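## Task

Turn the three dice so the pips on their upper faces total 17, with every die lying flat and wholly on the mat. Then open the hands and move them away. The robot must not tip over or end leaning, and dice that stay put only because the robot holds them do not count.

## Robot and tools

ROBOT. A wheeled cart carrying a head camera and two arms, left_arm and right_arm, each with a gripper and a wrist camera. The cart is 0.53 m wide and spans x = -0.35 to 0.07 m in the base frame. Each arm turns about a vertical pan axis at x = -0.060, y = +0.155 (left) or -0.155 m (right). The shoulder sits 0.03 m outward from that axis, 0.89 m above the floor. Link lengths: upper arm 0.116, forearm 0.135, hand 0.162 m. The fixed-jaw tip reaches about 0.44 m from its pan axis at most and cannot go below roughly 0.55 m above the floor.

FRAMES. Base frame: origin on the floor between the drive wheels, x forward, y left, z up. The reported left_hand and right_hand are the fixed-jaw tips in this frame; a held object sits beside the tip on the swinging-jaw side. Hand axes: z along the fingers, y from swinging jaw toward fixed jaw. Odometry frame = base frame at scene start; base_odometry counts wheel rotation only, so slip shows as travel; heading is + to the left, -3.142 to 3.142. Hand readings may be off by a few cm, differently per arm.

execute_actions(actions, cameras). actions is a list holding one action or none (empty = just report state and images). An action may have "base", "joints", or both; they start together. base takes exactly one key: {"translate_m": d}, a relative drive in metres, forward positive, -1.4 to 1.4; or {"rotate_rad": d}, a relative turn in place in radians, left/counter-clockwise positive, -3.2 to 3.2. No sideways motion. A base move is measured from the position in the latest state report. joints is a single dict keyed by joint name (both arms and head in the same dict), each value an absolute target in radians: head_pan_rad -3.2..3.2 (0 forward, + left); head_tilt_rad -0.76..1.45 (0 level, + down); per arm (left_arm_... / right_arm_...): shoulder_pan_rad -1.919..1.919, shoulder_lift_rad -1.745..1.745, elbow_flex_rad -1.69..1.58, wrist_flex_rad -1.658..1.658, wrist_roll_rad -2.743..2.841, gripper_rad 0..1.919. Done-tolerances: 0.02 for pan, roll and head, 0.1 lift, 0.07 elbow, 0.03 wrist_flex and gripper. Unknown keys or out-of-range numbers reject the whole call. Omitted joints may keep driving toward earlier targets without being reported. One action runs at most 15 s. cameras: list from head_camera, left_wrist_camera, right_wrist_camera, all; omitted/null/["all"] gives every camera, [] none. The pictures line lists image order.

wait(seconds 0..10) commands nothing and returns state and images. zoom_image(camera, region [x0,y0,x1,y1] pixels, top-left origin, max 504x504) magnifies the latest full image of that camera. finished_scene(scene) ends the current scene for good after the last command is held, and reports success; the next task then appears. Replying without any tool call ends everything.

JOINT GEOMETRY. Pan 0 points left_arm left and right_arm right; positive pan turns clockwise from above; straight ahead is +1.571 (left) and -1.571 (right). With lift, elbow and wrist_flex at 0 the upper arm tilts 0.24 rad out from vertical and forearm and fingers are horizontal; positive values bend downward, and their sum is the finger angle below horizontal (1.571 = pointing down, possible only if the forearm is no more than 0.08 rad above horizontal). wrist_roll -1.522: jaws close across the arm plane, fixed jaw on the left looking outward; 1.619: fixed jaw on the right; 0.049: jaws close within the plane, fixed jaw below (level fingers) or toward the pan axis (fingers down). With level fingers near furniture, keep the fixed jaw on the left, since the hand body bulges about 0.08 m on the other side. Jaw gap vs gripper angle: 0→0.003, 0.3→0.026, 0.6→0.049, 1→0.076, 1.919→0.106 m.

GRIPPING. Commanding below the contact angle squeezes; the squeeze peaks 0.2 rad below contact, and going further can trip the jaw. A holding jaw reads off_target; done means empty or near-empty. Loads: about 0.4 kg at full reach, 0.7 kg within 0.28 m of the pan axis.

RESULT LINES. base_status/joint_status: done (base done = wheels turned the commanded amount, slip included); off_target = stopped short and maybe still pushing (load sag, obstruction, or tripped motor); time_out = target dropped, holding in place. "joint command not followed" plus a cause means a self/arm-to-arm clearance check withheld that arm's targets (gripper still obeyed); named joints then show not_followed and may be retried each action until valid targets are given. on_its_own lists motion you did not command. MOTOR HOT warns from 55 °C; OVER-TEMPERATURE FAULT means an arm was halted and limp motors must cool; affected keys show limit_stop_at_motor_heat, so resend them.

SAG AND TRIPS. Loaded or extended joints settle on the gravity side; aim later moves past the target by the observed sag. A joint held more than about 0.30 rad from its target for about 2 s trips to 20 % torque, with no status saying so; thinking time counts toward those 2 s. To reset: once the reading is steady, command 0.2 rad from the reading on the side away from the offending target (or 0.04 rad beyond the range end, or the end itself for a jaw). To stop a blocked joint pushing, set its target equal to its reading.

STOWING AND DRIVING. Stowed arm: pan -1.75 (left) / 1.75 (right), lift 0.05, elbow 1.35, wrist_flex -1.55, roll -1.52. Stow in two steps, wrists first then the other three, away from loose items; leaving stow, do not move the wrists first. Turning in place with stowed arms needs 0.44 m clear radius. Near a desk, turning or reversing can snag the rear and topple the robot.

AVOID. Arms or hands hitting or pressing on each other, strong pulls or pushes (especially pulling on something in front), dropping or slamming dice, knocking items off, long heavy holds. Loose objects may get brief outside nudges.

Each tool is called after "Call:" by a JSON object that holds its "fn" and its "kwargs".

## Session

Call:
{"fn": "execute_actions", "kwargs": {"actions": [{"joints": {"head_tilt_rad": 0.35}}], "cameras": ["head_camera"]}}

Scene clock: 1.00 s.
base_odometry: x=+0.000 y=+0.000 heading=+0.000 (m, m, rad; odometry frame)
base_status: not commanded
joint_positions: head_pan_rad=-0.009 head_tilt_rad=+0.343 left_arm_shoulder_pan_rad=-1.751 left_arm_shoulder_lift_rad=+0.004 left_arm_elbow_flex_rad=+1.355 left_arm_wrist_flex_rad=-1.508 left_arm_wrist_roll_rad=-1.538 left_arm_gripper_rad=+1.920 right_arm_shoulder_pan_rad=+1.748 right_arm_shoulder_lift_rad=+0.030 right_arm_elbow_flex_rad=+1.351 right_arm_wrist_flex_rad=-1.605 right_arm_wrist_roll_rad=-1.514 right_arm_gripper_rad=+1.920
joint_status: all done
left_hand: x=-0.3056 y=+0.1024 z=+0.8994 quat_wxyz=(-0.074, -0.650, -0.054, +0.754) (m; base frame)
right_hand: x=-0.3064 y=-0.1187 z=+0.9097 quat_wxyz=(-0.072, +0.621, -0.053, -0.779) (m; base frame)
pictures: head_camera
Images, in order (width x height): head_camera 644x476.

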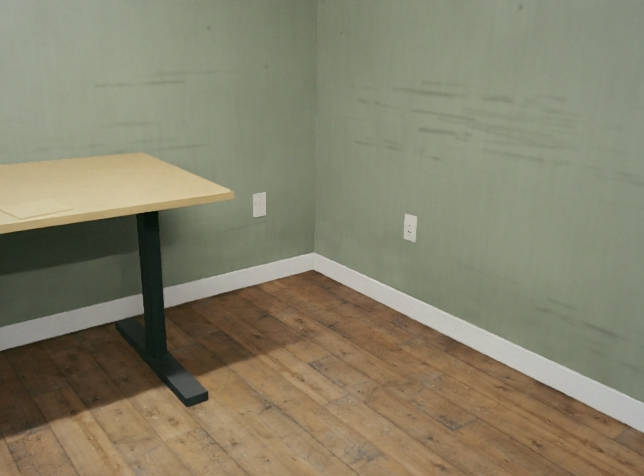

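Call:
{"fn": "execute_actions", "kwargs": {"actions": [{"base": {"rotate_rad": 0.6}}], "cameras": ["head_camera"]}}

Scene clock: 4.43 s.
base_odometry: x=+0.000 y=+0.000 heading=+0.599 (m, m, rad; odometry frame)
base_status: done
joint_positions: head_pan_rad=-0.009 head_tilt_rad=+0.343 left_arm_shoulder_pan_rad=-1.751 left_arm_shoulder_lift_rad=+0.004 left_arm_elbow_flex_rad=+1.355 left_arm_wrist_flex_rad=-1.508 left_arm_wrist_roll_rad=-1.538 left_arm_gripper_rad=+1.920 right_arm_shoulder_pan_rad=+1.748 right_arm_shoulder_lift_rad=+0.030 right_arm_elbow_flex_rad=+1.351 right_arm_wrist_flex_rad=-1.605 right_arm_wrist_roll_rad=-1.514 right_arm_gripper_rad=+1.920
joint_status: not commanded
left_hand: x=-0.3056 y=+0.1024 z=+0.8994 quat_wxyz=(-0.074, -0.650, -0.054, +0.754) (m; base frame)
right_hand: x=-0.3064 y=-0.1187 z=+0.9097 quat_wxyz=(-0.072, +0.621, -0.053, -0.779) (m; base frame)
pictures: head_camera
Images, in order (width x height): head_camera 644x476.

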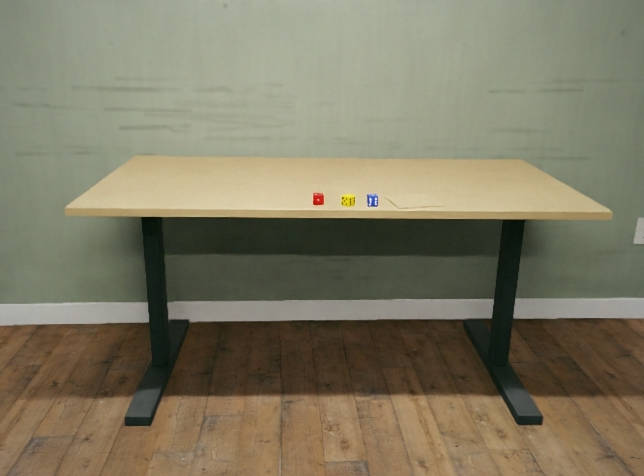

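Call:
{"fn": "execute_actions", "kwargs": {"actions": [{"base": {"rotate_rad": -0.35}}], "cameras": []}}

Call:
{"fn": "execute_actions", "kwargs": {"actions": [{"base": {"translate_m": 1.0}}], "cameras": []}}

Call:
{"fn": "execute_actions", "kwargs": {"actions": [{"base": {"rotate_rad": 0.35}}], "cameras": []}}

Call:
{"fn": "execute_actions", "kwargs": {"actions": [{"base": {"translate_m": 0.5}, "joints": {"head_tilt_rad": 1.1}}], "cameras": ["head_camera"]}}

Scene clock: 10.83 s.
base_odometry: x=+0.000 y=+0.000 heading=+0.252 (m, m, rad; odometry frame)
base_status: done
joint_positions: head_pan_rad=-0.009 head_tilt_rad=+0.343 left_arm_shoulder_pan_rad=-1.751 left_arm_shoulder_lift_rad=+0.004 left_arm_elbow_flex_rad=+1.355 left_arm_wrist_flex_rad=-1.508 left_arm_wrist_roll_rad=-1.538 left_arm_gripper_rad=+1.920 right_arm_shoulder_pan_rad=+1.748 right_arm_shoulder_lift_rad=+0.030 right_arm_elbow_flex_rad=+1.351 right_arm_wrist_flex_rad=-1.605 right_arm_wrist_roll_rad=-1.514 right_arm_gripper_rad=+1.920
joint_status: not commanded
left_hand: x=-0.3056 y=+0.1024 z=+0.8994 quat_wxyz=(-0.074, -0.650, -0.054, +0.754) (m; base frame)
right_hand: x=-0.3064 y=-0.1187 z=+0.9097 quat_wxyz=(-0.072, +0.621, -0.053, -0.779) (m; base frame)
pictures: none
No camera images: the call's "cameras" was empty. Leave "cameras" out to get every camera's image.

Scene clock: 16.60 s.
base_odometry: x=+0.969 y=+0.248 heading=+0.253 (m, m, rad; odometry frame)
base_status: done
joint_positions: head_pan_rad=-0.009 head_tilt_rad=+0.343 left_arm_shoulder_pan_rad=-1.751 left_arm_shoulder_lift_rad=+0.004 left_arm_elbow_flex_rad=+1.355 left_arm_wrist_flex_rad=-1.508 left_arm_wrist_roll_rad=-1.538 left_arm_gripper_rad=+1.920 right_arm_shoulder_pan_rad=+1.748 right_arm_shoulder_lift_rad=+0.030 right_arm_elbow_flex_rad=+1.351 right_arm_wrist_flex_rad=-1.605 right_arm_wrist_roll_rad=-1.514 right_arm_gripper_rad=+1.920
joint_status: not commanded
left_hand: x=-0.3056 y=+0.1024 z=+0.8994 quat_wxyz=(-0.074, -0.650, -0.054, +0.754) (m; base frame)
right_hand: x=-0.3064 y=-0.1187 z=+0.9097 quat_wxyz=(-0.072, +0.621, -0.053, -0.779) (m; base frame)
pictures: none
No camera images: the call's "cameras" was empty. Leave "cameras" out to get every camera's image.

Scene clock: 17.73 s.
base_odometry: x=+0.968 y=+0.248 heading=+0.602 (m, m, rad; odometry frame)
base_status: done
joint_positions: head_pan_rad=-0.009 head_tilt_rad=+0.343 left_arm_shoulder_pan_rad=-1.751 left_arm_shoulder_lift_rad=+0.004 left_arm_elbow_flex_rad=+1.355 left_arm_wrist_flex_rad=-1.508 left_arm_wrist_roll_rad=-1.538 left_arm_gripper_rad=+1.920 right_arm_shoulder_pan_rad=+1.748 right_arm_shoulder_lift_rad=+0.030 right_arm_elbow_flex_rad=+1.351 right_arm_wrist_flex_rad=-1.605 right_arm_wrist_roll_rad=-1.514 right_arm_gripper_rad=+1.920
joint_status: not commanded
left_hand: x=-0.3056 y=+0.1024 z=+0.8994 quat_wxyz=(-0.074, -0.650, -0.054, +0.754) (m; base frame)
right_hand: x=-0.3064 y=-0.1187 z=+0.9097 quat_wxyz=(-0.072, +0.621, -0.053, -0.779) (m; base frame)
pictures: none
No camera images: the call's "cameras" was empty. Leave "cameras" out to get every camera's image.

Scene clock: 21.07 s.
base_odometry: x=+1.380 y=+0.532 heading=+0.602 (m, m, rad; odometry frame)
base_status: done
joint_positions: head_pan_rad=-0.009 head_tilt_rad=+1.095 left_arm_shoulder_pan_rad=-1.751 left_arm_shoulder_lift_rad=+0.004 left_arm_elbow_flex_rad=+1.355 left_arm_wrist_flex_rad=-1.508 left_arm_wrist_roll_rad=-1.538 left_arm_gripper_rad=+1.920 right_arm_shoulder_pan_rad=+1.748 right_arm_shoulder_lift_rad=+0.030 right_arm_elbow_flex_rad=+1.351 right_arm_wrist_flex_rad=-1.605 right_arm_wrist_roll_rad=-1.514 right_arm_gripper_rad=+1.920
joint_status: all done
left_hand: x=-0.3056 y=+0.1024 z=+0.8994 quat_wxyz=(-0.074, -0.650, -0.054, +0.754) (m; base frame)
right_hand: x=-0.3064 y=-0.1187 z=+0.9097 quat_wxyz=(-0.072, +0.621, -0.053, -0.779) (m; base frame)
pictures: head_camera
Images, in order (width x height): head_camera 644x476.

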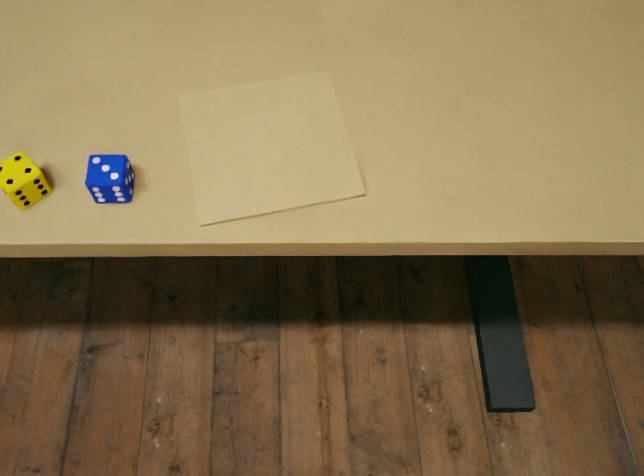

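Call:
{"fn": "execute_actions", "kwargs": {"actions": [{"base": {"translate_m": 0.13}, "joints": {"head_pan_rad": 0.3}}], "cameras": ["head_camera"]}}

Scene clock: 26.07 s.
base_odometry: x=+1.487 y=+0.605 heading=+0.602 (m, m, rad; odometry frame)
base_status: done
joint_positions: head_pan_rad=+0.290 head_tilt_rad=+1.095 left_arm_shoulder_pan_rad=-1.751 left_arm_shoulder_lift_rad=+0.004 left_arm_elbow_flex_rad=+1.355 left_arm_wrist_flex_rad=-1.508 left_arm_wrist_roll_rad=-1.538 left_arm_gripper_rad=+1.920 right_arm_shoulder_pan_rad=+1.748 right_arm_shoulder_lift_rad=+0.030 right_arm_elbow_flex_rad=+1.351 right_arm_wrist_flex_rad=-1.605 right_arm_wrist_roll_rad=-1.514 right_arm_gripper_rad=+1.920
joint_status: all done
left_hand: x=-0.3056 y=+0.1024 z=+0.8994 quat_wxyz=(-0.074, -0.650, -0.054, +0.754) (m; base frame)
right_hand: x=-0.3064 y=-0.1187 z=+0.9097 quat_wxyz=(-0.072, +0.621, -0.053, -0.779) (m; base frame)
pictures: head_camera
Images, in order (width x height): head_camera 644x476.

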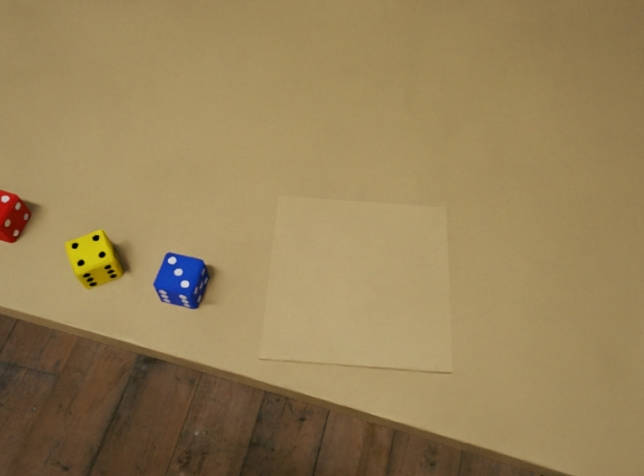

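Call:
{"fn": "zoom_image", "kwargs": {"camera": "head_camera", "region": [0, 170, 230, 330]}}

Region (0, 170, 230, 330) of head_camera's 644x476 image, scaled by 2.191; it fills the top 351 rows of this view, and the rest is white.

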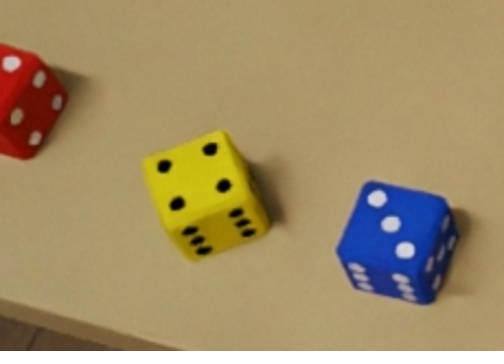

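Call:
{"fn": "execute_actions", "kwargs": {"actions": [{"joints": {"left_arm_shoulder_pan_rad": 1.57}}], "cameras": []}}

Call:
{"fn": "execute_actions", "kwargs": {"actions": [{"joints": {"left_arm_shoulder_lift_rad": 0.1, "left_arm_elbow_flex_rad": 0.16, "left_arm_wrist_flex_rad": 1.29, "left_arm_wrist_roll_rad": 1.62, "left_arm_gripper_rad": 1.0}}], "cameras": ["left_wrist_camera"]}}

Scene clock: 38.63 s.
base_odometry: x=+1.487 y=+0.605 heading=+0.602 (m, m, rad; odometry frame)
base_status: not commanded
joint_positions: head_pan_rad=+0.290 head_tilt_rad=+1.095 left_arm_shoulder_pan_rad=+1.561 left_arm_shoulder_lift_rad=+0.004 left_arm_elbow_flex_rad=+1.355 left_arm_wrist_flex_rad=-1.508 left_arm_wrist_roll_rad=-1.538 left_arm_gripper_rad=+1.920 right_arm_shoulder_pan_rad=+1.748 right_arm_shoulder_lift_rad=+0.030 right_arm_elbow_flex_rad=+1.351 right_arm_wrist_flex_rad=-1.605 right_arm_wrist_roll_rad=-1.514 right_arm_gripper_rad=+1.920
joint_status: all done
left_hand: x=+0.1909 y=+0.1652 z=+0.8994 quat_wxyz=(+0.758, +0.002, +0.652, +0.010) (m; base frame)
right_hand: x=-0.3064 y=-0.1187 z=+0.9097 quat_wxyz=(-0.072, +0.621, -0.053, -0.779) (m; base frame)
pictures: none
No camera images: the call's "cameras" was empty. Leave "cameras" out to get every camera's image.

Scene clock: 41.83 s.
base_odometry: x=+1.487 y=+0.605 heading=+0.602 (m, m, rad; odometry frame)
base_status: not commanded
joint_positions: head_pan_rad=+0.290 head_tilt_rad=+1.095 left_arm_shoulder_pan_rad=+1.561 left_arm_shoulder_lift_rad=+0.113 left_arm_elbow_flex_rad=+0.192 left_arm_wrist_flex_rad=+1.282 left_arm_wrist_roll_rad=+1.612 left_arm_gripper_rad=+1.008 right_arm_shoulder_pan_rad=+1.748 right_arm_shoulder_lift_rad=+0.030 right_arm_elbow_flex_rad=+1.351 right_arm_wrist_flex_rad=-1.607 right_arm_wrist_roll_rad=-1.514 right_arm_gripper_rad=+1.920
joint_status: all done
left_hand: x=+0.1387 y=+0.1489 z=+0.8066 quat_wxyz=(+0.000, -1.000, -0.001, +0.008) (m; base frame)
right_hand: x=-0.3063 y=-0.1187 z=+0.9099 quat_wxyz=(-0.072, +0.621, -0.053, -0.779) (m; base frame)
pictures: left_wrist_camera
Images, in order (width x height): left_wrist_camera 644x476.

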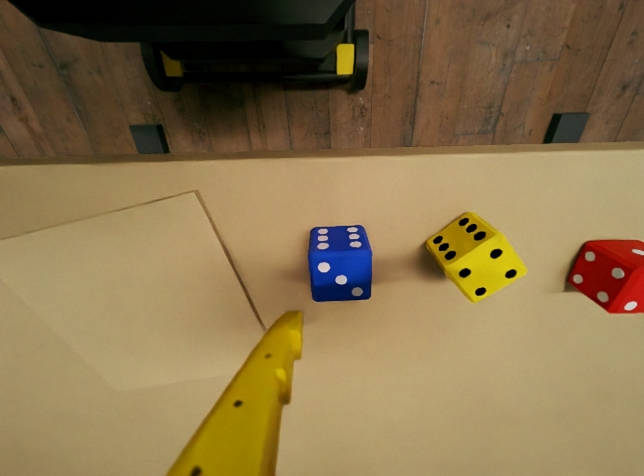

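Call:
{"fn": "execute_actions", "kwargs": {"actions": []}}

Scene clock: 51.43 s.
base_odometry: x=+1.487 y=+0.605 heading=+0.602 (m, m, rad; odometry frame)
base_status: not commanded
joint_positions: head_pan_rad=+0.290 head_tilt_rad=+1.095 left_arm_shoulder_pan_rad=+1.561 left_arm_shoulder_lift_rad=+0.113 left_arm_elbow_flex_rad=+0.192 left_arm_wrist_flex_rad=+1.282 left_arm_wrist_roll_rad=+1.612 left_arm_gripper_rad=+1.008 right_arm_shoulder_pan_rad=+1.748 right_arm_shoulder_lift_rad=+0.030 right_arm_elbow_flex_rad=+1.351 right_arm_wrist_flex_rad=-1.605 right_arm_wrist_roll_rad=-1.514 right_arm_gripper_rad=+1.920
joint_status: all done
left_hand: x=+0.1387 y=+0.1489 z=+0.8066 quat_wxyz=(+0.000, -1.000, -0.001, +0.008) (m; base frame)
right_hand: x=-0.3064 y=-0.1187 z=+0.9097 quat_wxyz=(-0.072, +0.621, -0.053, -0.779) (m; base frame)
pictures: head_camera, left_wrist_camera, right_wrist_camera
Images, in order (width x height): head_camera 644x476, left_wrist_camera 644x476, right_wrist_camera 644x476.

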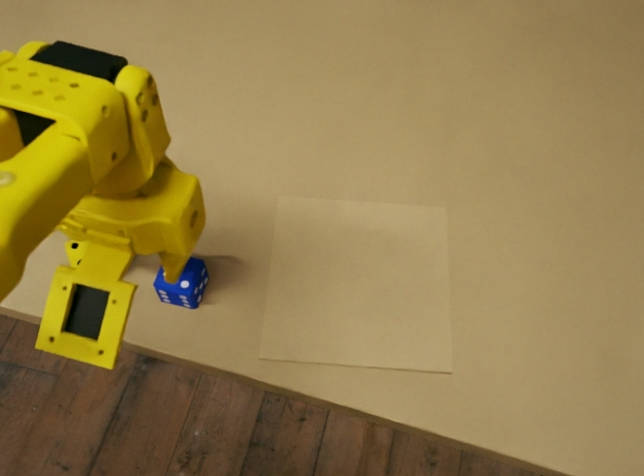

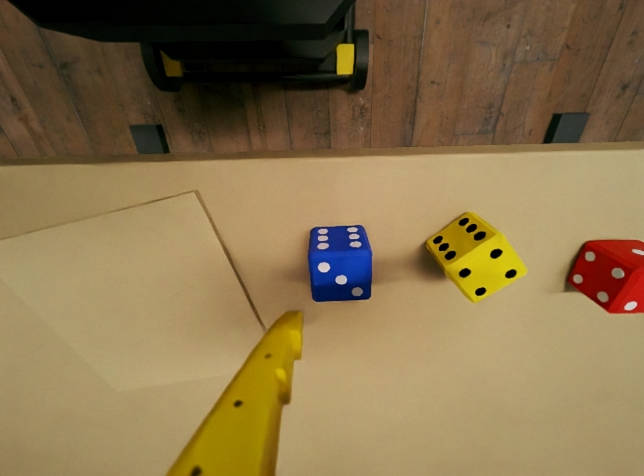

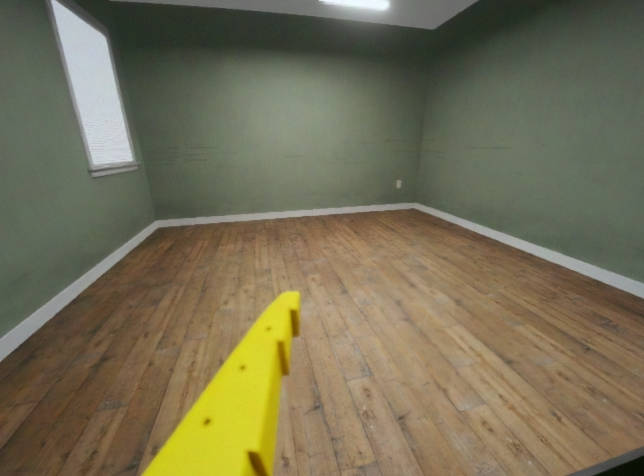

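Call:
{"fn": "execute_actions", "kwargs": {"actions": [{"joints": {"left_arm_shoulder_pan_rad": 1.61, "left_arm_shoulder_lift_rad": 0.35, "left_arm_elbow_flex_rad": 0.2, "left_arm_wrist_flex_rad": 1.02, "left_arm_wrist_roll_rad": 1.66}}], "cameras": ["left_wrist_camera"]}}

Scene clock: 62.23 s.
base_odometry: x=+1.487 y=+0.605 heading=+0.602 (m, m, rad; odometry frame)
base_status: not commanded
joint_positions: head_pan_rad=+0.290 head_tilt_rad=+1.095 left_arm_shoulder_pan_rad=+1.599 left_arm_shoulder_lift_rad=+0.358 left_arm_elbow_flex_rad=+0.202 left_arm_wrist_flex_rad=+1.026 left_arm_wrist_roll_rad=+1.652 left_arm_gripper_rad=+1.008 right_arm_shoulder_pan_rad=+1.748 right_arm_shoulder_lift_rad=+0.030 right_arm_elbow_flex_rad=+1.351 right_arm_wrist_flex_rad=-1.605 right_arm_wrist_roll_rad=-1.514 right_arm_gripper_rad=+1.920
joint_status: all done
left_hand: x=+0.1509 y=+0.1409 z=+0.7618 quat_wxyz=(+0.000, -1.000, -0.002, +0.007) (m; base frame)
right_hand: x=-0.3064 y=-0.1187 z=+0.9097 quat_wxyz=(-0.072, +0.621, -0.053, -0.779) (m; base frame)
pictures: left_wrist_camera
Images, in order (width x height): left_wrist_camera 644x476.

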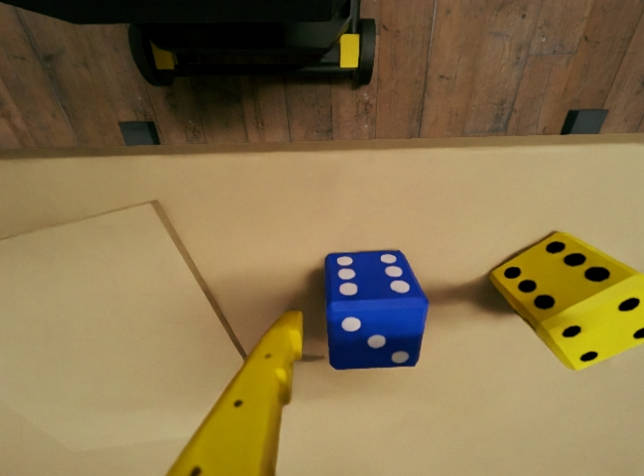

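Call:
{"fn": "execute_actions", "kwargs": {"actions": [{"joints": {"left_arm_shoulder_lift_rad": 0.55, "left_arm_elbow_flex_rad": 0.22, "left_arm_wrist_flex_rad": 0.8}}], "cameras": ["left_wrist_camera"]}}

Scene clock: 65.57 s.
base_odometry: x=+1.487 y=+0.605 heading=+0.602 (m, m, rad; odometry frame)
base_status: not commanded
joint_positions: head_pan_rad=+0.290 head_tilt_rad=+1.095 left_arm_shoulder_pan_rad=+1.601 left_arm_shoulder_lift_rad=+0.533 left_arm_elbow_flex_rad=+0.222 left_arm_wrist_flex_rad=+0.832 left_arm_wrist_roll_rad=+1.653 left_arm_gripper_rad=+1.008 right_arm_shoulder_pan_rad=+1.748 right_arm_shoulder_lift_rad=+0.030 right_arm_elbow_flex_rad=+1.351 right_arm_wrist_flex_rad=-1.605 right_arm_wrist_roll_rad=-1.514 right_arm_gripper_rad=+1.920
joint_status: left_arm_wrist_flex_rad off_target (ended at +0.832, target +0.800); the others done
left_hand: x=+0.1511 y=+0.1406 z=+0.7275 quat_wxyz=(+0.000, -1.000, -0.002, +0.008) (m; base frame)
right_hand: x=-0.3064 y=-0.1187 z=+0.9097 quat_wxyz=(-0.072, +0.621, -0.053, -0.779) (m; base frame)
pictures: left_wrist_camera
Images, in order (width x height): left_wrist_camera 644x476.

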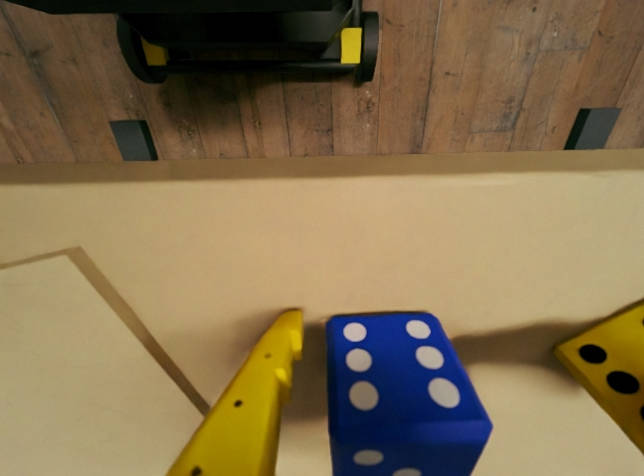

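Call:
{"fn": "execute_actions", "kwargs": {"actions": [{"joints": {"left_arm_gripper_rad": 0.2, "left_arm_wrist_flex_rad": 0.83}}], "cameras": ["left_wrist_camera"]}}

Scene clock: 72.20 s.
base_odometry: x=+1.487 y=+0.605 heading=+0.602 (m, m, rad; odometry frame)
base_status: not commanded
joint_positions: head_pan_rad=+0.290 head_tilt_rad=+1.095 left_arm_shoulder_pan_rad=+1.601 left_arm_shoulder_lift_rad=+0.533 left_arm_elbow_flex_rad=+0.218 left_arm_wrist_flex_rad=+0.832 left_arm_wrist_roll_rad=+1.653 left_arm_gripper_rad=+0.364 right_arm_shoulder_pan_rad=+1.748 right_arm_shoulder_lift_rad=+0.030 right_arm_elbow_flex_rad=+1.351 right_arm_wrist_flex_rad=-1.605 right_arm_wrist_roll_rad=-1.514 right_arm_gripper_rad=+1.920
joint_status: left_arm_gripper_rad off_target (ended at +0.364, target +0.200); the others done
left_hand: x=+0.1518 y=+0.1406 z=+0.7278 quat_wxyz=(+0.000, -1.000, -0.002, +0.007) (m; base frame)
right_hand: x=-0.3064 y=-0.1187 z=+0.9097 quat_wxyz=(-0.072, +0.621, -0.053, -0.779) (m; base frame)
pictures: left_wrist_camera
Images, in order (width x height): left_wrist_camera 644x476.

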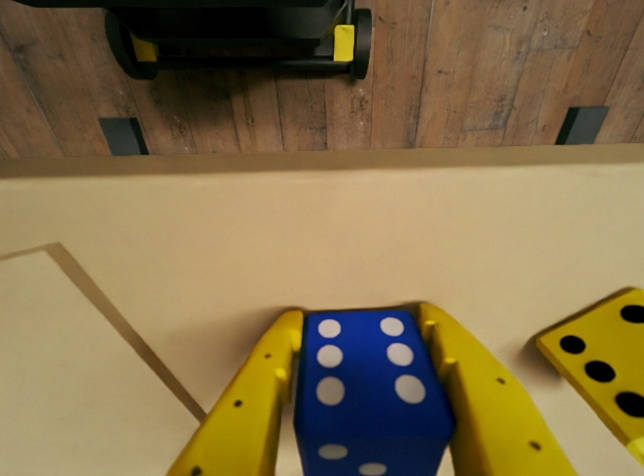

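Call:
{"fn": "execute_actions", "kwargs": {"actions": [{"joints": {"left_arm_shoulder_lift_rad": 0.1, "left_arm_elbow_flex_rad": 0.16, "left_arm_wrist_flex_rad": 1.29}}], "cameras": []}}

Call:
{"fn": "execute_actions", "kwargs": {"actions": [{"joints": {"left_arm_shoulder_pan_rad": 1.88, "left_arm_wrist_roll_rad": -1.522, "left_arm_shoulder_lift_rad": 0.4, "left_arm_elbow_flex_rad": 0.4, "left_arm_wrist_flex_rad": -0.4}}], "cameras": ["head_camera", "left_wrist_camera"]}}

Scene clock: 85.97 s.
base_odometry: x=+1.487 y=+0.605 heading=+0.602 (m, m, rad; odometry frame)
base_status: not commanded
joint_positions: head_pan_rad=+0.290 head_tilt_rad=+1.095 left_arm_shoulder_pan_rad=+1.601 left_arm_shoulder_lift_rad=+0.138 left_arm_elbow_flex_rad=+0.192 left_arm_wrist_flex_rad=+1.280 left_arm_wrist_roll_rad=+1.653 left_arm_gripper_rad=+0.364 right_arm_shoulder_pan_rad=+1.748 right_arm_shoulder_lift_rad=+0.030 right_arm_elbow_flex_rad=+1.351 right_arm_wrist_flex_rad=-1.607 right_arm_wrist_roll_rad=-1.514 right_arm_gripper_rad=+1.920
joint_status: all done
left_hand: x=+0.1367 y=+0.1410 z=+0.8025 quat_wxyz=(+0.001, -1.000, -0.002, +0.020) (m; base frame)
right_hand: x=-0.3063 y=-0.1187 z=+0.9099 quat_wxyz=(-0.072, +0.621, -0.053, -0.779) (m; base frame)
pictures: none
No camera images: the call's "cameras" was empty. Leave "cameras" out to get every camera's image.

Scene clock: 89.17 s.
base_odometry: x=+1.487 y=+0.605 heading=+0.602 (m, m, rad; odometry frame)
base_status: not commanded
joint_positions: head_pan_rad=+0.290 head_tilt_rad=+1.095 left_arm_shoulder_pan_rad=+1.869 left_arm_shoulder_lift_rad=+0.417 left_arm_elbow_flex_rad=+0.403 left_arm_wrist_flex_rad=-0.382 left_arm_wrist_roll_rad=-1.515 left_arm_gripper_rad=+0.364 right_arm_shoulder_pan_rad=+1.748 right_arm_shoulder_lift_rad=+0.030 right_arm_elbow_flex_rad=+1.351 right_arm_wrist_flex_rad=-1.605 right_arm_wrist_roll_rad=-1.514 right_arm_gripper_rad=+1.920
joint_status: all done
left_hand: x=+0.2699 y=+0.0616 z=+0.8224 quat_wxyz=(+0.531, +0.122, +0.835, -0.082) (m; base frame)
right_hand: x=-0.3064 y=-0.1187 z=+0.9097 quat_wxyz=(-0.072, +0.621, -0.053, -0.779) (m; base frame)
pictures: head_camera, left_wrist_camera
Images, in order (width x height): head_camera 644x476, left_wrist_camera 644x476.

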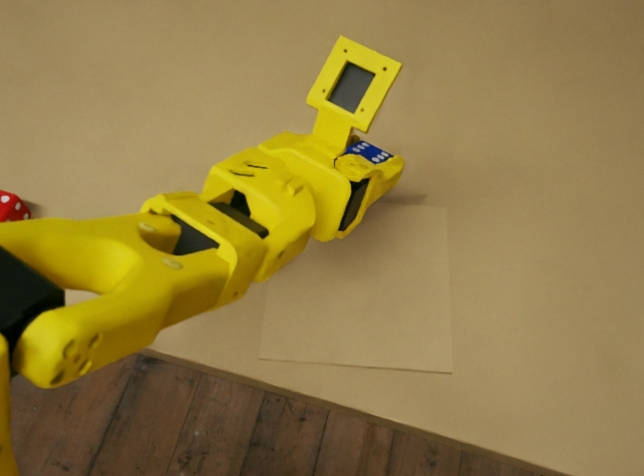

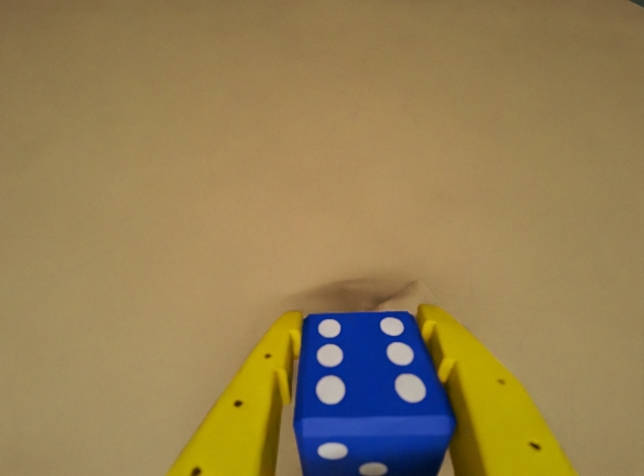

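Call:
{"fn": "execute_actions", "kwargs": {"actions": [{"joints": {"left_arm_shoulder_lift_rad": 0.6, "left_arm_elbow_flex_rad": 0.45, "left_arm_wrist_flex_rad": -0.75}}], "cameras": ["head_camera"]}}

Scene clock: 92.97 s.
base_odometry: x=+1.487 y=+0.605 heading=+0.602 (m, m, rad; odometry frame)
base_status: not commanded
joint_positions: head_pan_rad=+0.290 head_tilt_rad=+1.095 left_arm_shoulder_pan_rad=+1.869 left_arm_shoulder_lift_rad=+0.616 left_arm_elbow_flex_rad=+0.453 left_arm_wrist_flex_rad=-0.734 left_arm_wrist_roll_rad=-1.515 left_arm_gripper_rad=+0.364 right_arm_shoulder_pan_rad=+1.748 right_arm_shoulder_lift_rad=+0.030 right_arm_elbow_flex_rad=+1.351 right_arm_wrist_flex_rad=-1.605 right_arm_wrist_roll_rad=-1.514 right_arm_gripper_rad=+1.920
joint_status: all done
left_hand: x=+0.2665 y=+0.0626 z=+0.8008 quat_wxyz=(+0.572, +0.118, +0.807, -0.088) (m; base frame)
right_hand: x=-0.3064 y=-0.1187 z=+0.9097 quat_wxyz=(-0.072, +0.621, -0.053, -0.779) (m; base frame)
pictures: head_camera
Images, in order (width x height): head_camera 644x476.

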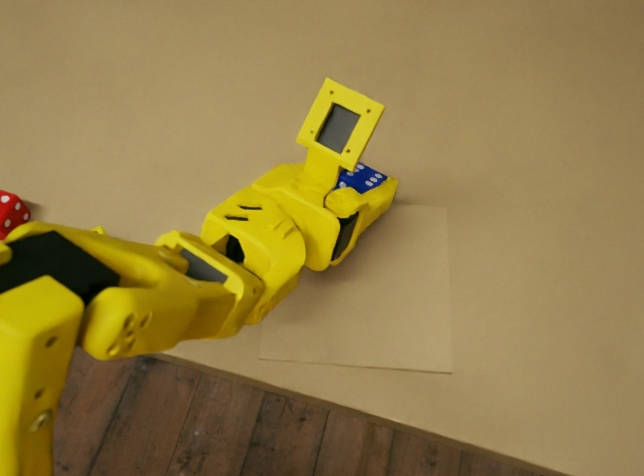

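Call:
{"fn": "execute_actions", "kwargs": {"actions": [{"joints": {"left_arm_shoulder_lift_rad": 1.0, "left_arm_elbow_flex_rad": 0.3, "left_arm_wrist_flex_rad": -1.0}}], "cameras": ["head_camera"]}}

Scene clock: 96.03 s.
base_odometry: x=+1.487 y=+0.605 heading=+0.602 (m, m, rad; odometry frame)
base_status: not commanded
joint_positions: head_pan_rad=+0.290 head_tilt_rad=+1.095 left_arm_shoulder_pan_rad=+1.869 left_arm_shoulder_lift_rad=+0.980 left_arm_elbow_flex_rad=+0.301 left_arm_wrist_flex_rad=-1.001 left_arm_wrist_roll_rad=-1.515 left_arm_gripper_rad=+0.364 right_arm_shoulder_pan_rad=+1.748 right_arm_shoulder_lift_rad=+0.030 right_arm_elbow_flex_rad=+1.351 right_arm_wrist_flex_rad=-1.605 right_arm_wrist_roll_rad=-1.514 right_arm_gripper_rad=+1.920
joint_status: all done
left_hand: x=+0.2645 y=+0.0632 z=+0.7610 quat_wxyz=(+0.594, +0.116, +0.791, -0.092) (m; base frame)
right_hand: x=-0.3064 y=-0.1187 z=+0.9097 quat_wxyz=(-0.072, +0.621, -0.053, -0.779) (m; base frame)
pictures: head_camera
Images, in order (width x height): head_camera 644x476.

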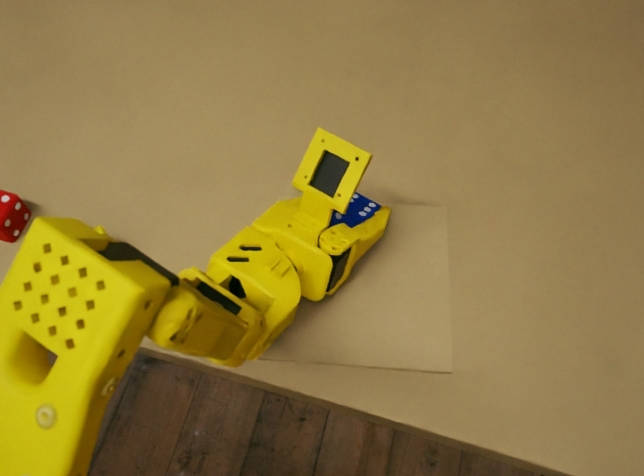

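Call:
{"fn": "execute_actions", "kwargs": {"actions": [{"joints": {"left_arm_shoulder_lift_rad": 1.0, "left_arm_elbow_flex_rad": 0.55, "left_arm_wrist_flex_rad": -1.22}}], "cameras": ["head_camera"]}}

Scene clock: 102.70 s.
base_odometry: x=+1.487 y=+0.605 heading=+0.602 (m, m, rad; odometry frame)
base_status: not commanded
joint_positions: head_pan_rad=+0.290 head_tilt_rad=+1.095 left_arm_shoulder_pan_rad=+1.869 left_arm_shoulder_lift_rad=+0.984 left_arm_elbow_flex_rad=+0.490 left_arm_wrist_flex_rad=-1.229 left_arm_wrist_roll_rad=-1.515 left_arm_gripper_rad=+0.364 right_arm_shoulder_pan_rad=+1.748 right_arm_shoulder_lift_rad=+0.030 right_arm_elbow_flex_rad=+1.351 right_arm_wrist_flex_rad=-1.605 right_arm_wrist_roll_rad=-1.514 right_arm_gripper_rad=+1.920
joint_status: all done
left_hand: x=+0.2419 y=+0.0702 z=+0.7600 quat_wxyz=(+0.608, +0.114, +0.780, -0.094) (m; base frame)
right_hand: x=-0.3064 y=-0.1187 z=+0.9097 quat_wxyz=(-0.072, +0.621, -0.053, -0.779) (m; base frame)
pictures: head_camera
Images, in order (width x height): head_camera 644x476.

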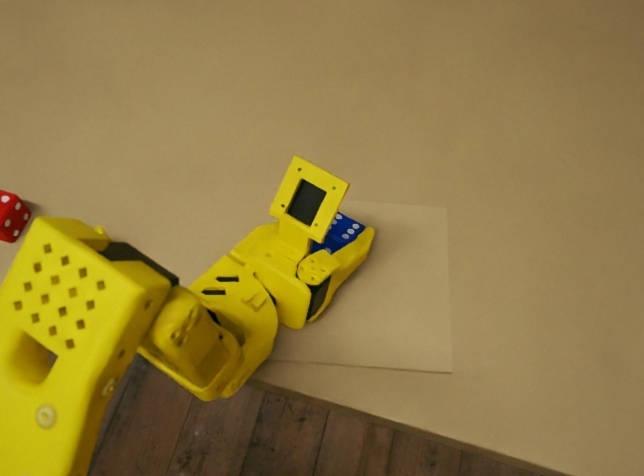

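Call:
{"fn": "execute_actions", "kwargs": {"actions": [{"joints": {"left_arm_shoulder_lift_rad": 1.08, "left_arm_elbow_flex_rad": 0.5, "left_arm_wrist_flex_rad": -1.2}}], "cameras": ["head_camera"]}}

Scene clock: 105.40 s.
base_odometry: x=+1.487 y=+0.605 heading=+0.602 (m, m, rad; odometry frame)
base_status: not commanded
joint_positions: head_pan_rad=+0.290 head_tilt_rad=+1.095 left_arm_shoulder_pan_rad=+1.871 left_arm_shoulder_lift_rad=+1.000 left_arm_elbow_flex_rad=+0.478 left_arm_wrist_flex_rad=-1.229 left_arm_wrist_roll_rad=-1.515 left_arm_gripper_rad=+0.364 right_arm_shoulder_pan_rad=+1.748 right_arm_shoulder_lift_rad=+0.030 right_arm_elbow_flex_rad=+1.351 right_arm_wrist_flex_rad=-1.605 right_arm_wrist_roll_rad=-1.514 right_arm_gripper_rad=+1.920
joint_status: all done
left_hand: x=+0.2418 y=+0.0697 z=+0.7578 quat_wxyz=(+0.607, +0.115, +0.781, -0.094) (m; base frame)
right_hand: x=-0.3064 y=-0.1187 z=+0.9097 quat_wxyz=(-0.072, +0.621, -0.053, -0.779) (m; base frame)
pictures: head_camera
Images, in order (width x height): head_camera 644x476.

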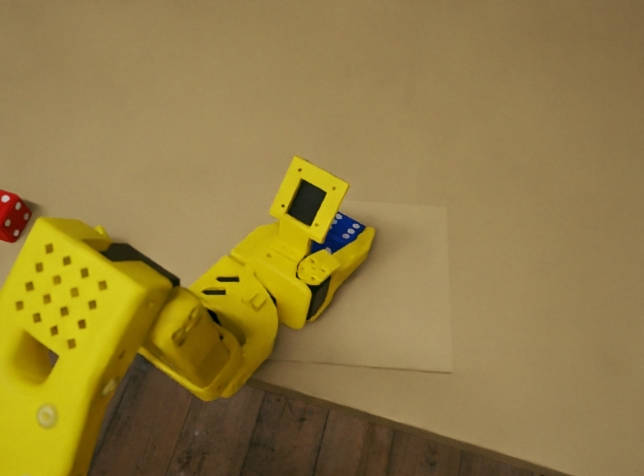

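Call:
{"fn": "execute_actions", "kwargs": {"actions": [{"joints": {"left_arm_gripper_rad": 1.0, "left_arm_shoulder_lift_rad": 1.0}}], "cameras": []}}

Call:
{"fn": "execute_actions", "kwargs": {"actions": [{"joints": {"left_arm_shoulder_lift_rad": 0.3, "left_arm_elbow_flex_rad": 0.4, "left_arm_wrist_flex_rad": -0.4}}], "cameras": ["head_camera"]}}

Scene clock: 109.63 s.
base_odometry: x=+1.487 y=+0.605 heading=+0.602 (m, m, rad; odometry frame)
base_status: not commanded
joint_positions: head_pan_rad=+0.290 head_tilt_rad=+1.095 left_arm_shoulder_pan_rad=+1.872 left_arm_shoulder_lift_rad=+1.012 left_arm_elbow_flex_rad=+0.498 left_arm_wrist_flex_rad=-1.202 left_arm_wrist_roll_rad=-1.515 left_arm_gripper_rad=+0.990 right_arm_shoulder_pan_rad=+1.748 right_arm_shoulder_lift_rad=+0.030 right_arm_elbow_flex_rad=+1.351 right_arm_wrist_flex_rad=-1.605 right_arm_wrist_roll_rad=-1.514 right_arm_gripper_rad=+1.920
joint_status: all done
left_hand: x=+0.2355 y=+0.0712 z=+0.7467 quat_wxyz=(+0.583, +0.118, +0.798, -0.091) (m; base frame)
right_hand: x=-0.3064 y=-0.1187 z=+0.9097 quat_wxyz=(-0.072, +0.621, -0.053, -0.779) (m; base frame)
pictures: none
No camera images: the call's "cameras" was empty. Leave "cameras" out to get every camera's image.

Scene clock: 110.97 s.
base_odometry: x=+1.487 y=+0.605 heading=+0.602 (m, m, rad; odometry frame)
base_status: not commanded
joint_positions: head_pan_rad=+0.290 head_tilt_rad=+1.095 left_arm_shoulder_pan_rad=+1.872 left_arm_shoulder_lift_rad=+0.345 left_arm_elbow_flex_rad=+0.427 left_arm_wrist_flex_rad=-0.402 left_arm_wrist_roll_rad=-1.515 left_arm_gripper_rad=+0.992 right_arm_shoulder_pan_rad=+1.748 right_arm_shoulder_lift_rad=+0.030 right_arm_elbow_flex_rad=+1.351 right_arm_wrist_flex_rad=-1.605 right_arm_wrist_roll_rad=-1.514 right_arm_gripper_rad=+1.920
joint_status: all done
left_hand: x=+0.2714 y=+0.0600 z=+0.8419 quat_wxyz=(+0.559, +0.121, +0.816, -0.087) (m; base frame)
right_hand: x=-0.3064 y=-0.1187 z=+0.9097 quat_wxyz=(-0.072, +0.621, -0.053, -0.779) (m; base frame)
pictures: head_camera
Images, in order (width x height): head_camera 644x476.

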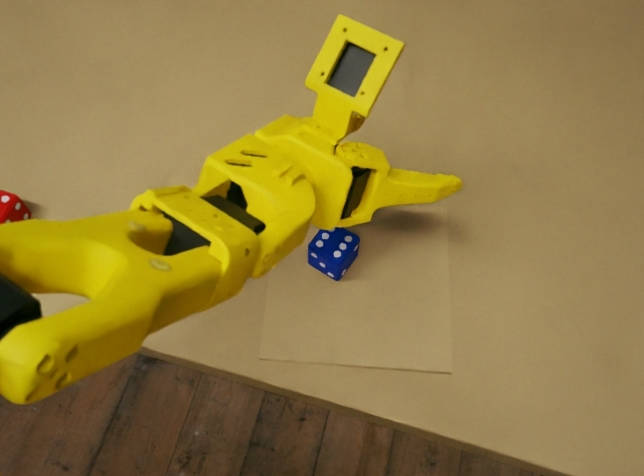

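Call:
{"fn": "execute_actions", "kwargs": {"actions": [{"joints": {"left_arm_shoulder_pan_rad": 1.21, "left_arm_wrist_roll_rad": 1.8, "left_arm_shoulder_lift_rad": 0.2, "left_arm_elbow_flex_rad": 0.0, "left_arm_wrist_flex_rad": 1.37}}], "cameras": ["left_wrist_camera"]}}

Scene clock: 122.00 s.
base_odometry: x=+1.487 y=+0.605 heading=+0.602 (m, m, rad; odometry frame)
base_status: not commanded
joint_positions: head_pan_rad=+0.290 head_tilt_rad=+1.095 left_arm_shoulder_pan_rad=+1.219 left_arm_shoulder_lift_rad=+0.239 left_arm_elbow_flex_rad=+0.034 left_arm_wrist_flex_rad=+1.362 left_arm_wrist_roll_rad=+1.793 left_arm_gripper_rad=+0.992 right_arm_shoulder_pan_rad=+1.748 right_arm_shoulder_lift_rad=+0.030 right_arm_elbow_flex_rad=+1.351 right_arm_wrist_flex_rad=-1.605 right_arm_wrist_roll_rad=-1.514 right_arm_gripper_rad=+1.920
joint_status: all done
left_hand: x=+0.1369 y=+0.2189 z=+0.8051 quat_wxyz=(-0.003, -0.965, -0.259, +0.032) (m; base frame)
right_hand: x=-0.3064 y=-0.1187 z=+0.9097 quat_wxyz=(-0.072, +0.621, -0.053, -0.779) (m; base frame)
pictures: left_wrist_camera
Images, in order (width x height): left_wrist_camera 644x476.

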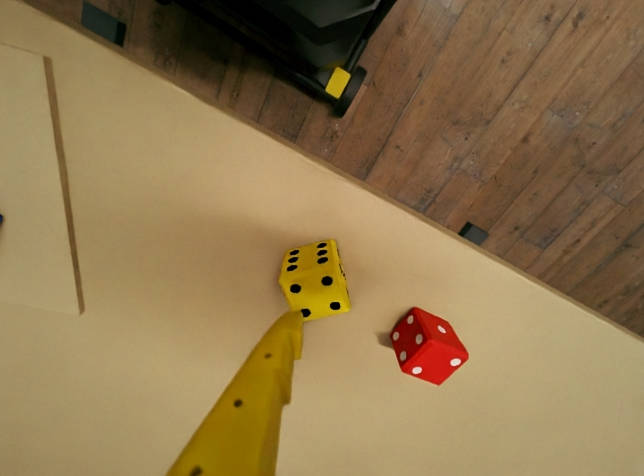

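Call:
{"fn": "execute_actions", "kwargs": {"actions": [{"joints": {"left_arm_shoulder_pan_rad": 1.28, "left_arm_wrist_roll_rad": 2.0, "left_arm_shoulder_lift_rad": 0.45, "left_arm_elbow_flex_rad": -0.3, "left_arm_wrist_flex_rad": 1.4}}], "cameras": ["left_wrist_camera"]}}

Scene clock: 128.77 s.
base_odometry: x=+1.487 y=+0.605 heading=+0.602 (m, m, rad; odometry frame)
base_status: not commanded
joint_positions: head_pan_rad=+0.290 head_tilt_rad=+1.095 left_arm_shoulder_pan_rad=+1.270 left_arm_shoulder_lift_rad=+0.463 left_arm_elbow_flex_rad=-0.266 left_arm_wrist_flex_rad=+1.392 left_arm_wrist_roll_rad=+1.992 left_arm_gripper_rad=+0.992 right_arm_shoulder_pan_rad=+1.748 right_arm_shoulder_lift_rad=+0.030 right_arm_elbow_flex_rad=+1.351 right_arm_wrist_flex_rad=-1.607 right_arm_wrist_roll_rad=-1.514 right_arm_gripper_rad=+1.920
joint_status: all done
left_hand: x=+0.1707 y=+0.2189 z=+0.8004 quat_wxyz=(+0.000, -0.944, -0.331, +0.009) (m; base frame)
right_hand: x=-0.3063 y=-0.1187 z=+0.9099 quat_wxyz=(-0.072, +0.621, -0.053, -0.779) (m; base frame)
pictures: left_wrist_camera
Images, in order (width x height): left_wrist_camera 644x476.

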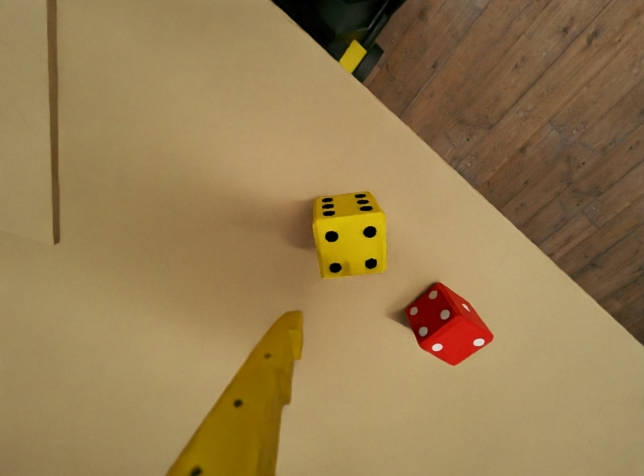

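Call:
{"fn": "execute_actions", "kwargs": {"actions": [{"joints": {"left_arm_shoulder_pan_rad": 1.31, "left_arm_wrist_roll_rad": 2.03, "left_arm_shoulder_lift_rad": 0.45, "left_arm_elbow_flex_rad": -0.03, "left_arm_wrist_flex_rad": 1.12}}], "cameras": ["left_wrist_camera"]}}

Scene clock: 137.97 s.
base_odometry: x=+1.487 y=+0.605 heading=+0.602 (m, m, rad; odometry frame)
base_status: not commanded
joint_positions: head_pan_rad=+0.290 head_tilt_rad=+1.095 left_arm_shoulder_pan_rad=+1.300 left_arm_shoulder_lift_rad=+0.463 left_arm_elbow_flex_rad=-0.029 left_arm_wrist_flex_rad=+1.125 left_arm_wrist_roll_rad=+2.023 left_arm_gripper_rad=+0.992 right_arm_shoulder_pan_rad=+1.748 right_arm_shoulder_lift_rad=+0.030 right_arm_elbow_flex_rad=+1.351 right_arm_wrist_flex_rad=-1.605 right_arm_wrist_roll_rad=-1.514 right_arm_gripper_rad=+1.920
joint_status: all done
left_hand: x=+0.1688 y=+0.2108 z=+0.7697 quat_wxyz=(+0.000, -0.944, -0.331, -0.006) (m; base frame)
right_hand: x=-0.3064 y=-0.1187 z=+0.9097 quat_wxyz=(-0.072, +0.621, -0.053, -0.779) (m; base frame)
pictures: left_wrist_camera
Images, in order (width x height): left_wrist_camera 644x476.

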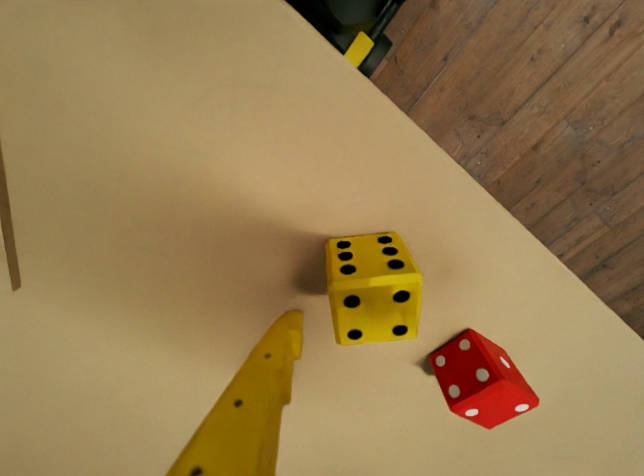

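Call:
{"fn": "execute_actions", "kwargs": {"actions": [{"joints": {"left_arm_gripper_rad": 0.65, "left_arm_shoulder_lift_rad": 0.64, "left_arm_elbow_flex_rad": 0.0, "left_arm_wrist_flex_rad": 0.93}}], "cameras": ["left_wrist_camera"]}}

Scene clock: 141.53 s.
base_odometry: x=+1.487 y=+0.605 heading=+0.602 (m, m, rad; odometry frame)
base_status: not commanded
joint_positions: head_pan_rad=+0.290 head_tilt_rad=+1.095 left_arm_shoulder_pan_rad=+1.300 left_arm_shoulder_lift_rad=+0.645 left_arm_elbow_flex_rad=+0.001 left_arm_wrist_flex_rad=+0.943 left_arm_wrist_roll_rad=+2.023 left_arm_gripper_rad=+0.658 right_arm_shoulder_pan_rad=+1.748 right_arm_shoulder_lift_rad=+0.030 right_arm_elbow_flex_rad=+1.351 right_arm_wrist_flex_rad=-1.605 right_arm_wrist_roll_rad=-1.514 right_arm_gripper_rad=+1.920
joint_status: all done
left_hand: x=+0.1653 y=+0.2099 z=+0.7295 quat_wxyz=(+0.001, -0.944, -0.331, +0.009) (m; base frame)
right_hand: x=-0.3064 y=-0.1187 z=+0.9097 quat_wxyz=(-0.072, +0.621, -0.053, -0.779) (m; base frame)
pictures: left_wrist_camera
Images, in order (width x height): left_wrist_camera 644x476.

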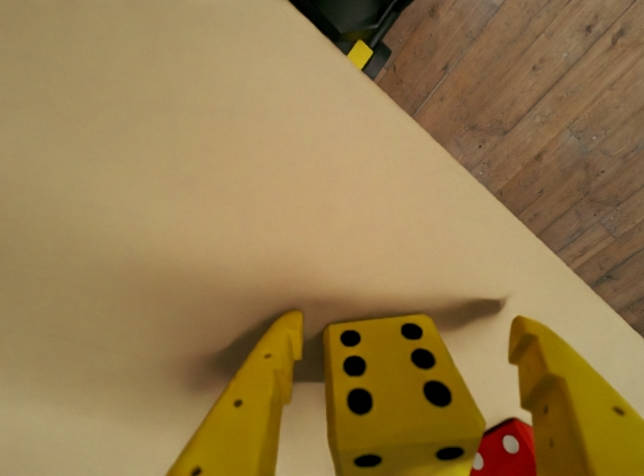

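Call:
{"fn": "execute_actions", "kwargs": {"actions": [{"joints": {"left_arm_gripper_rad": 0.2}}], "cameras": ["left_wrist_camera"]}}

Scene clock: 144.37 s.
base_odometry: x=+1.487 y=+0.605 heading=+0.602 (m, m, rad; odometry frame)
base_status: not commanded
joint_positions: head_pan_rad=+0.290 head_tilt_rad=+1.095 left_arm_shoulder_pan_rad=+1.300 left_arm_shoulder_lift_rad=+0.645 left_arm_elbow_flex_rad=+0.001 left_arm_wrist_flex_rad=+0.943 left_arm_wrist_roll_rad=+2.023 left_arm_gripper_rad=+0.213 right_arm_shoulder_pan_rad=+1.748 right_arm_shoulder_lift_rad=+0.030 right_arm_elbow_flex_rad=+1.351 right_arm_wrist_flex_rad=-1.605 right_arm_wrist_roll_rad=-1.514 right_arm_gripper_rad=+1.920
joint_status: all done
left_hand: x=+0.1653 y=+0.2099 z=+0.7295 quat_wxyz=(+0.001, -0.944, -0.331, +0.009) (m; base frame)
right_hand: x=-0.3064 y=-0.1187 z=+0.9097 quat_wxyz=(-0.072, +0.621, -0.053, -0.779) (m; base frame)
pictures: left_wrist_camera
Images, in order (width x height): left_wrist_camera 644x476.

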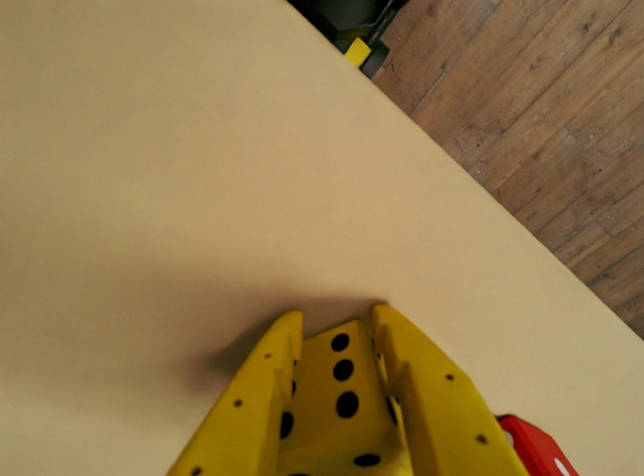

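Call:
{"fn": "execute_actions", "kwargs": {"actions": [{"joints": {"left_arm_gripper_rad": 0.8, "left_arm_shoulder_lift_rad": 0.45, "left_arm_elbow_flex_rad": -0.03, "left_arm_wrist_flex_rad": 1.12}}], "cameras": ["left_wrist_camera"]}}

Scene clock: 148.30 s.
base_odometry: x=+1.487 y=+0.605 heading=+0.602 (m, m, rad; odometry frame)
base_status: not commanded
joint_positions: head_pan_rad=+0.290 head_tilt_rad=+1.095 left_arm_shoulder_pan_rad=+1.302 left_arm_shoulder_lift_rad=+0.492 left_arm_elbow_flex_rad=-0.002 left_arm_wrist_flex_rad=+1.112 left_arm_wrist_roll_rad=+2.023 left_arm_gripper_rad=+0.791 right_arm_shoulder_pan_rad=+1.748 right_arm_shoulder_lift_rad=+0.030 right_arm_elbow_flex_rad=+1.351 right_arm_wrist_flex_rad=-1.605 right_arm_wrist_roll_rad=-1.514 right_arm_gripper_rad=+1.920
joint_status: all done
left_hand: x=+0.1619 y=+0.2086 z=+0.7606 quat_wxyz=(+0.001, -0.944, -0.330, +0.015) (m; base frame)
right_hand: x=-0.3064 y=-0.1187 z=+0.9097 quat_wxyz=(-0.072, +0.621, -0.053, -0.779) (m; base frame)
pictures: left_wrist_camera
Images, in order (width x height): left_wrist_camera 644x476.

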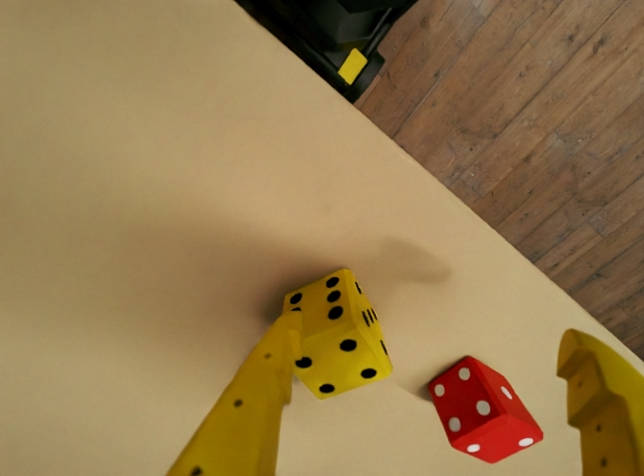

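Call:
{"fn": "execute_actions", "kwargs": {"actions": [{"joints": {"left_arm_wrist_roll_rad": 2.3, "left_arm_shoulder_lift_rad": 0.6, "left_arm_elbow_flex_rad": -0.33, "left_arm_wrist_flex_rad": 1.27}}], "cameras": ["left_wrist_camera"]}}

Scene clock: 153.50 s.
base_odometry: x=+1.487 y=+0.605 heading=+0.602 (m, m, rad; odometry frame)
base_status: not commanded
joint_positions: head_pan_rad=+0.290 head_tilt_rad=+1.095 left_arm_shoulder_pan_rad=+1.302 left_arm_shoulder_lift_rad=+0.615 left_arm_elbow_flex_rad=-0.297 left_arm_wrist_flex_rad=+1.262 left_arm_wrist_roll_rad=+2.293 left_arm_gripper_rad=+0.792 right_arm_shoulder_pan_rad=+1.748 right_arm_shoulder_lift_rad=+0.030 right_arm_elbow_flex_rad=+1.351 right_arm_wrist_flex_rad=-1.605 right_arm_wrist_roll_rad=-1.514 right_arm_gripper_rad=+1.920
joint_status: all done
left_hand: x=+0.1842 y=+0.2159 z=+0.7721 quat_wxyz=(+0.001, -0.891, -0.454, +0.004) (m; base frame)
right_hand: x=-0.3064 y=-0.1187 z=+0.9097 quat_wxyz=(-0.072, +0.621, -0.053, -0.779) (m; base frame)
pictures: left_wrist_camera
Images, in order (width x height): left_wrist_camera 644x476.

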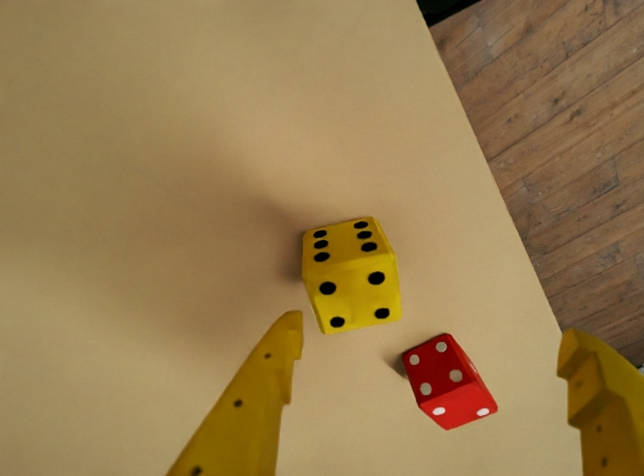

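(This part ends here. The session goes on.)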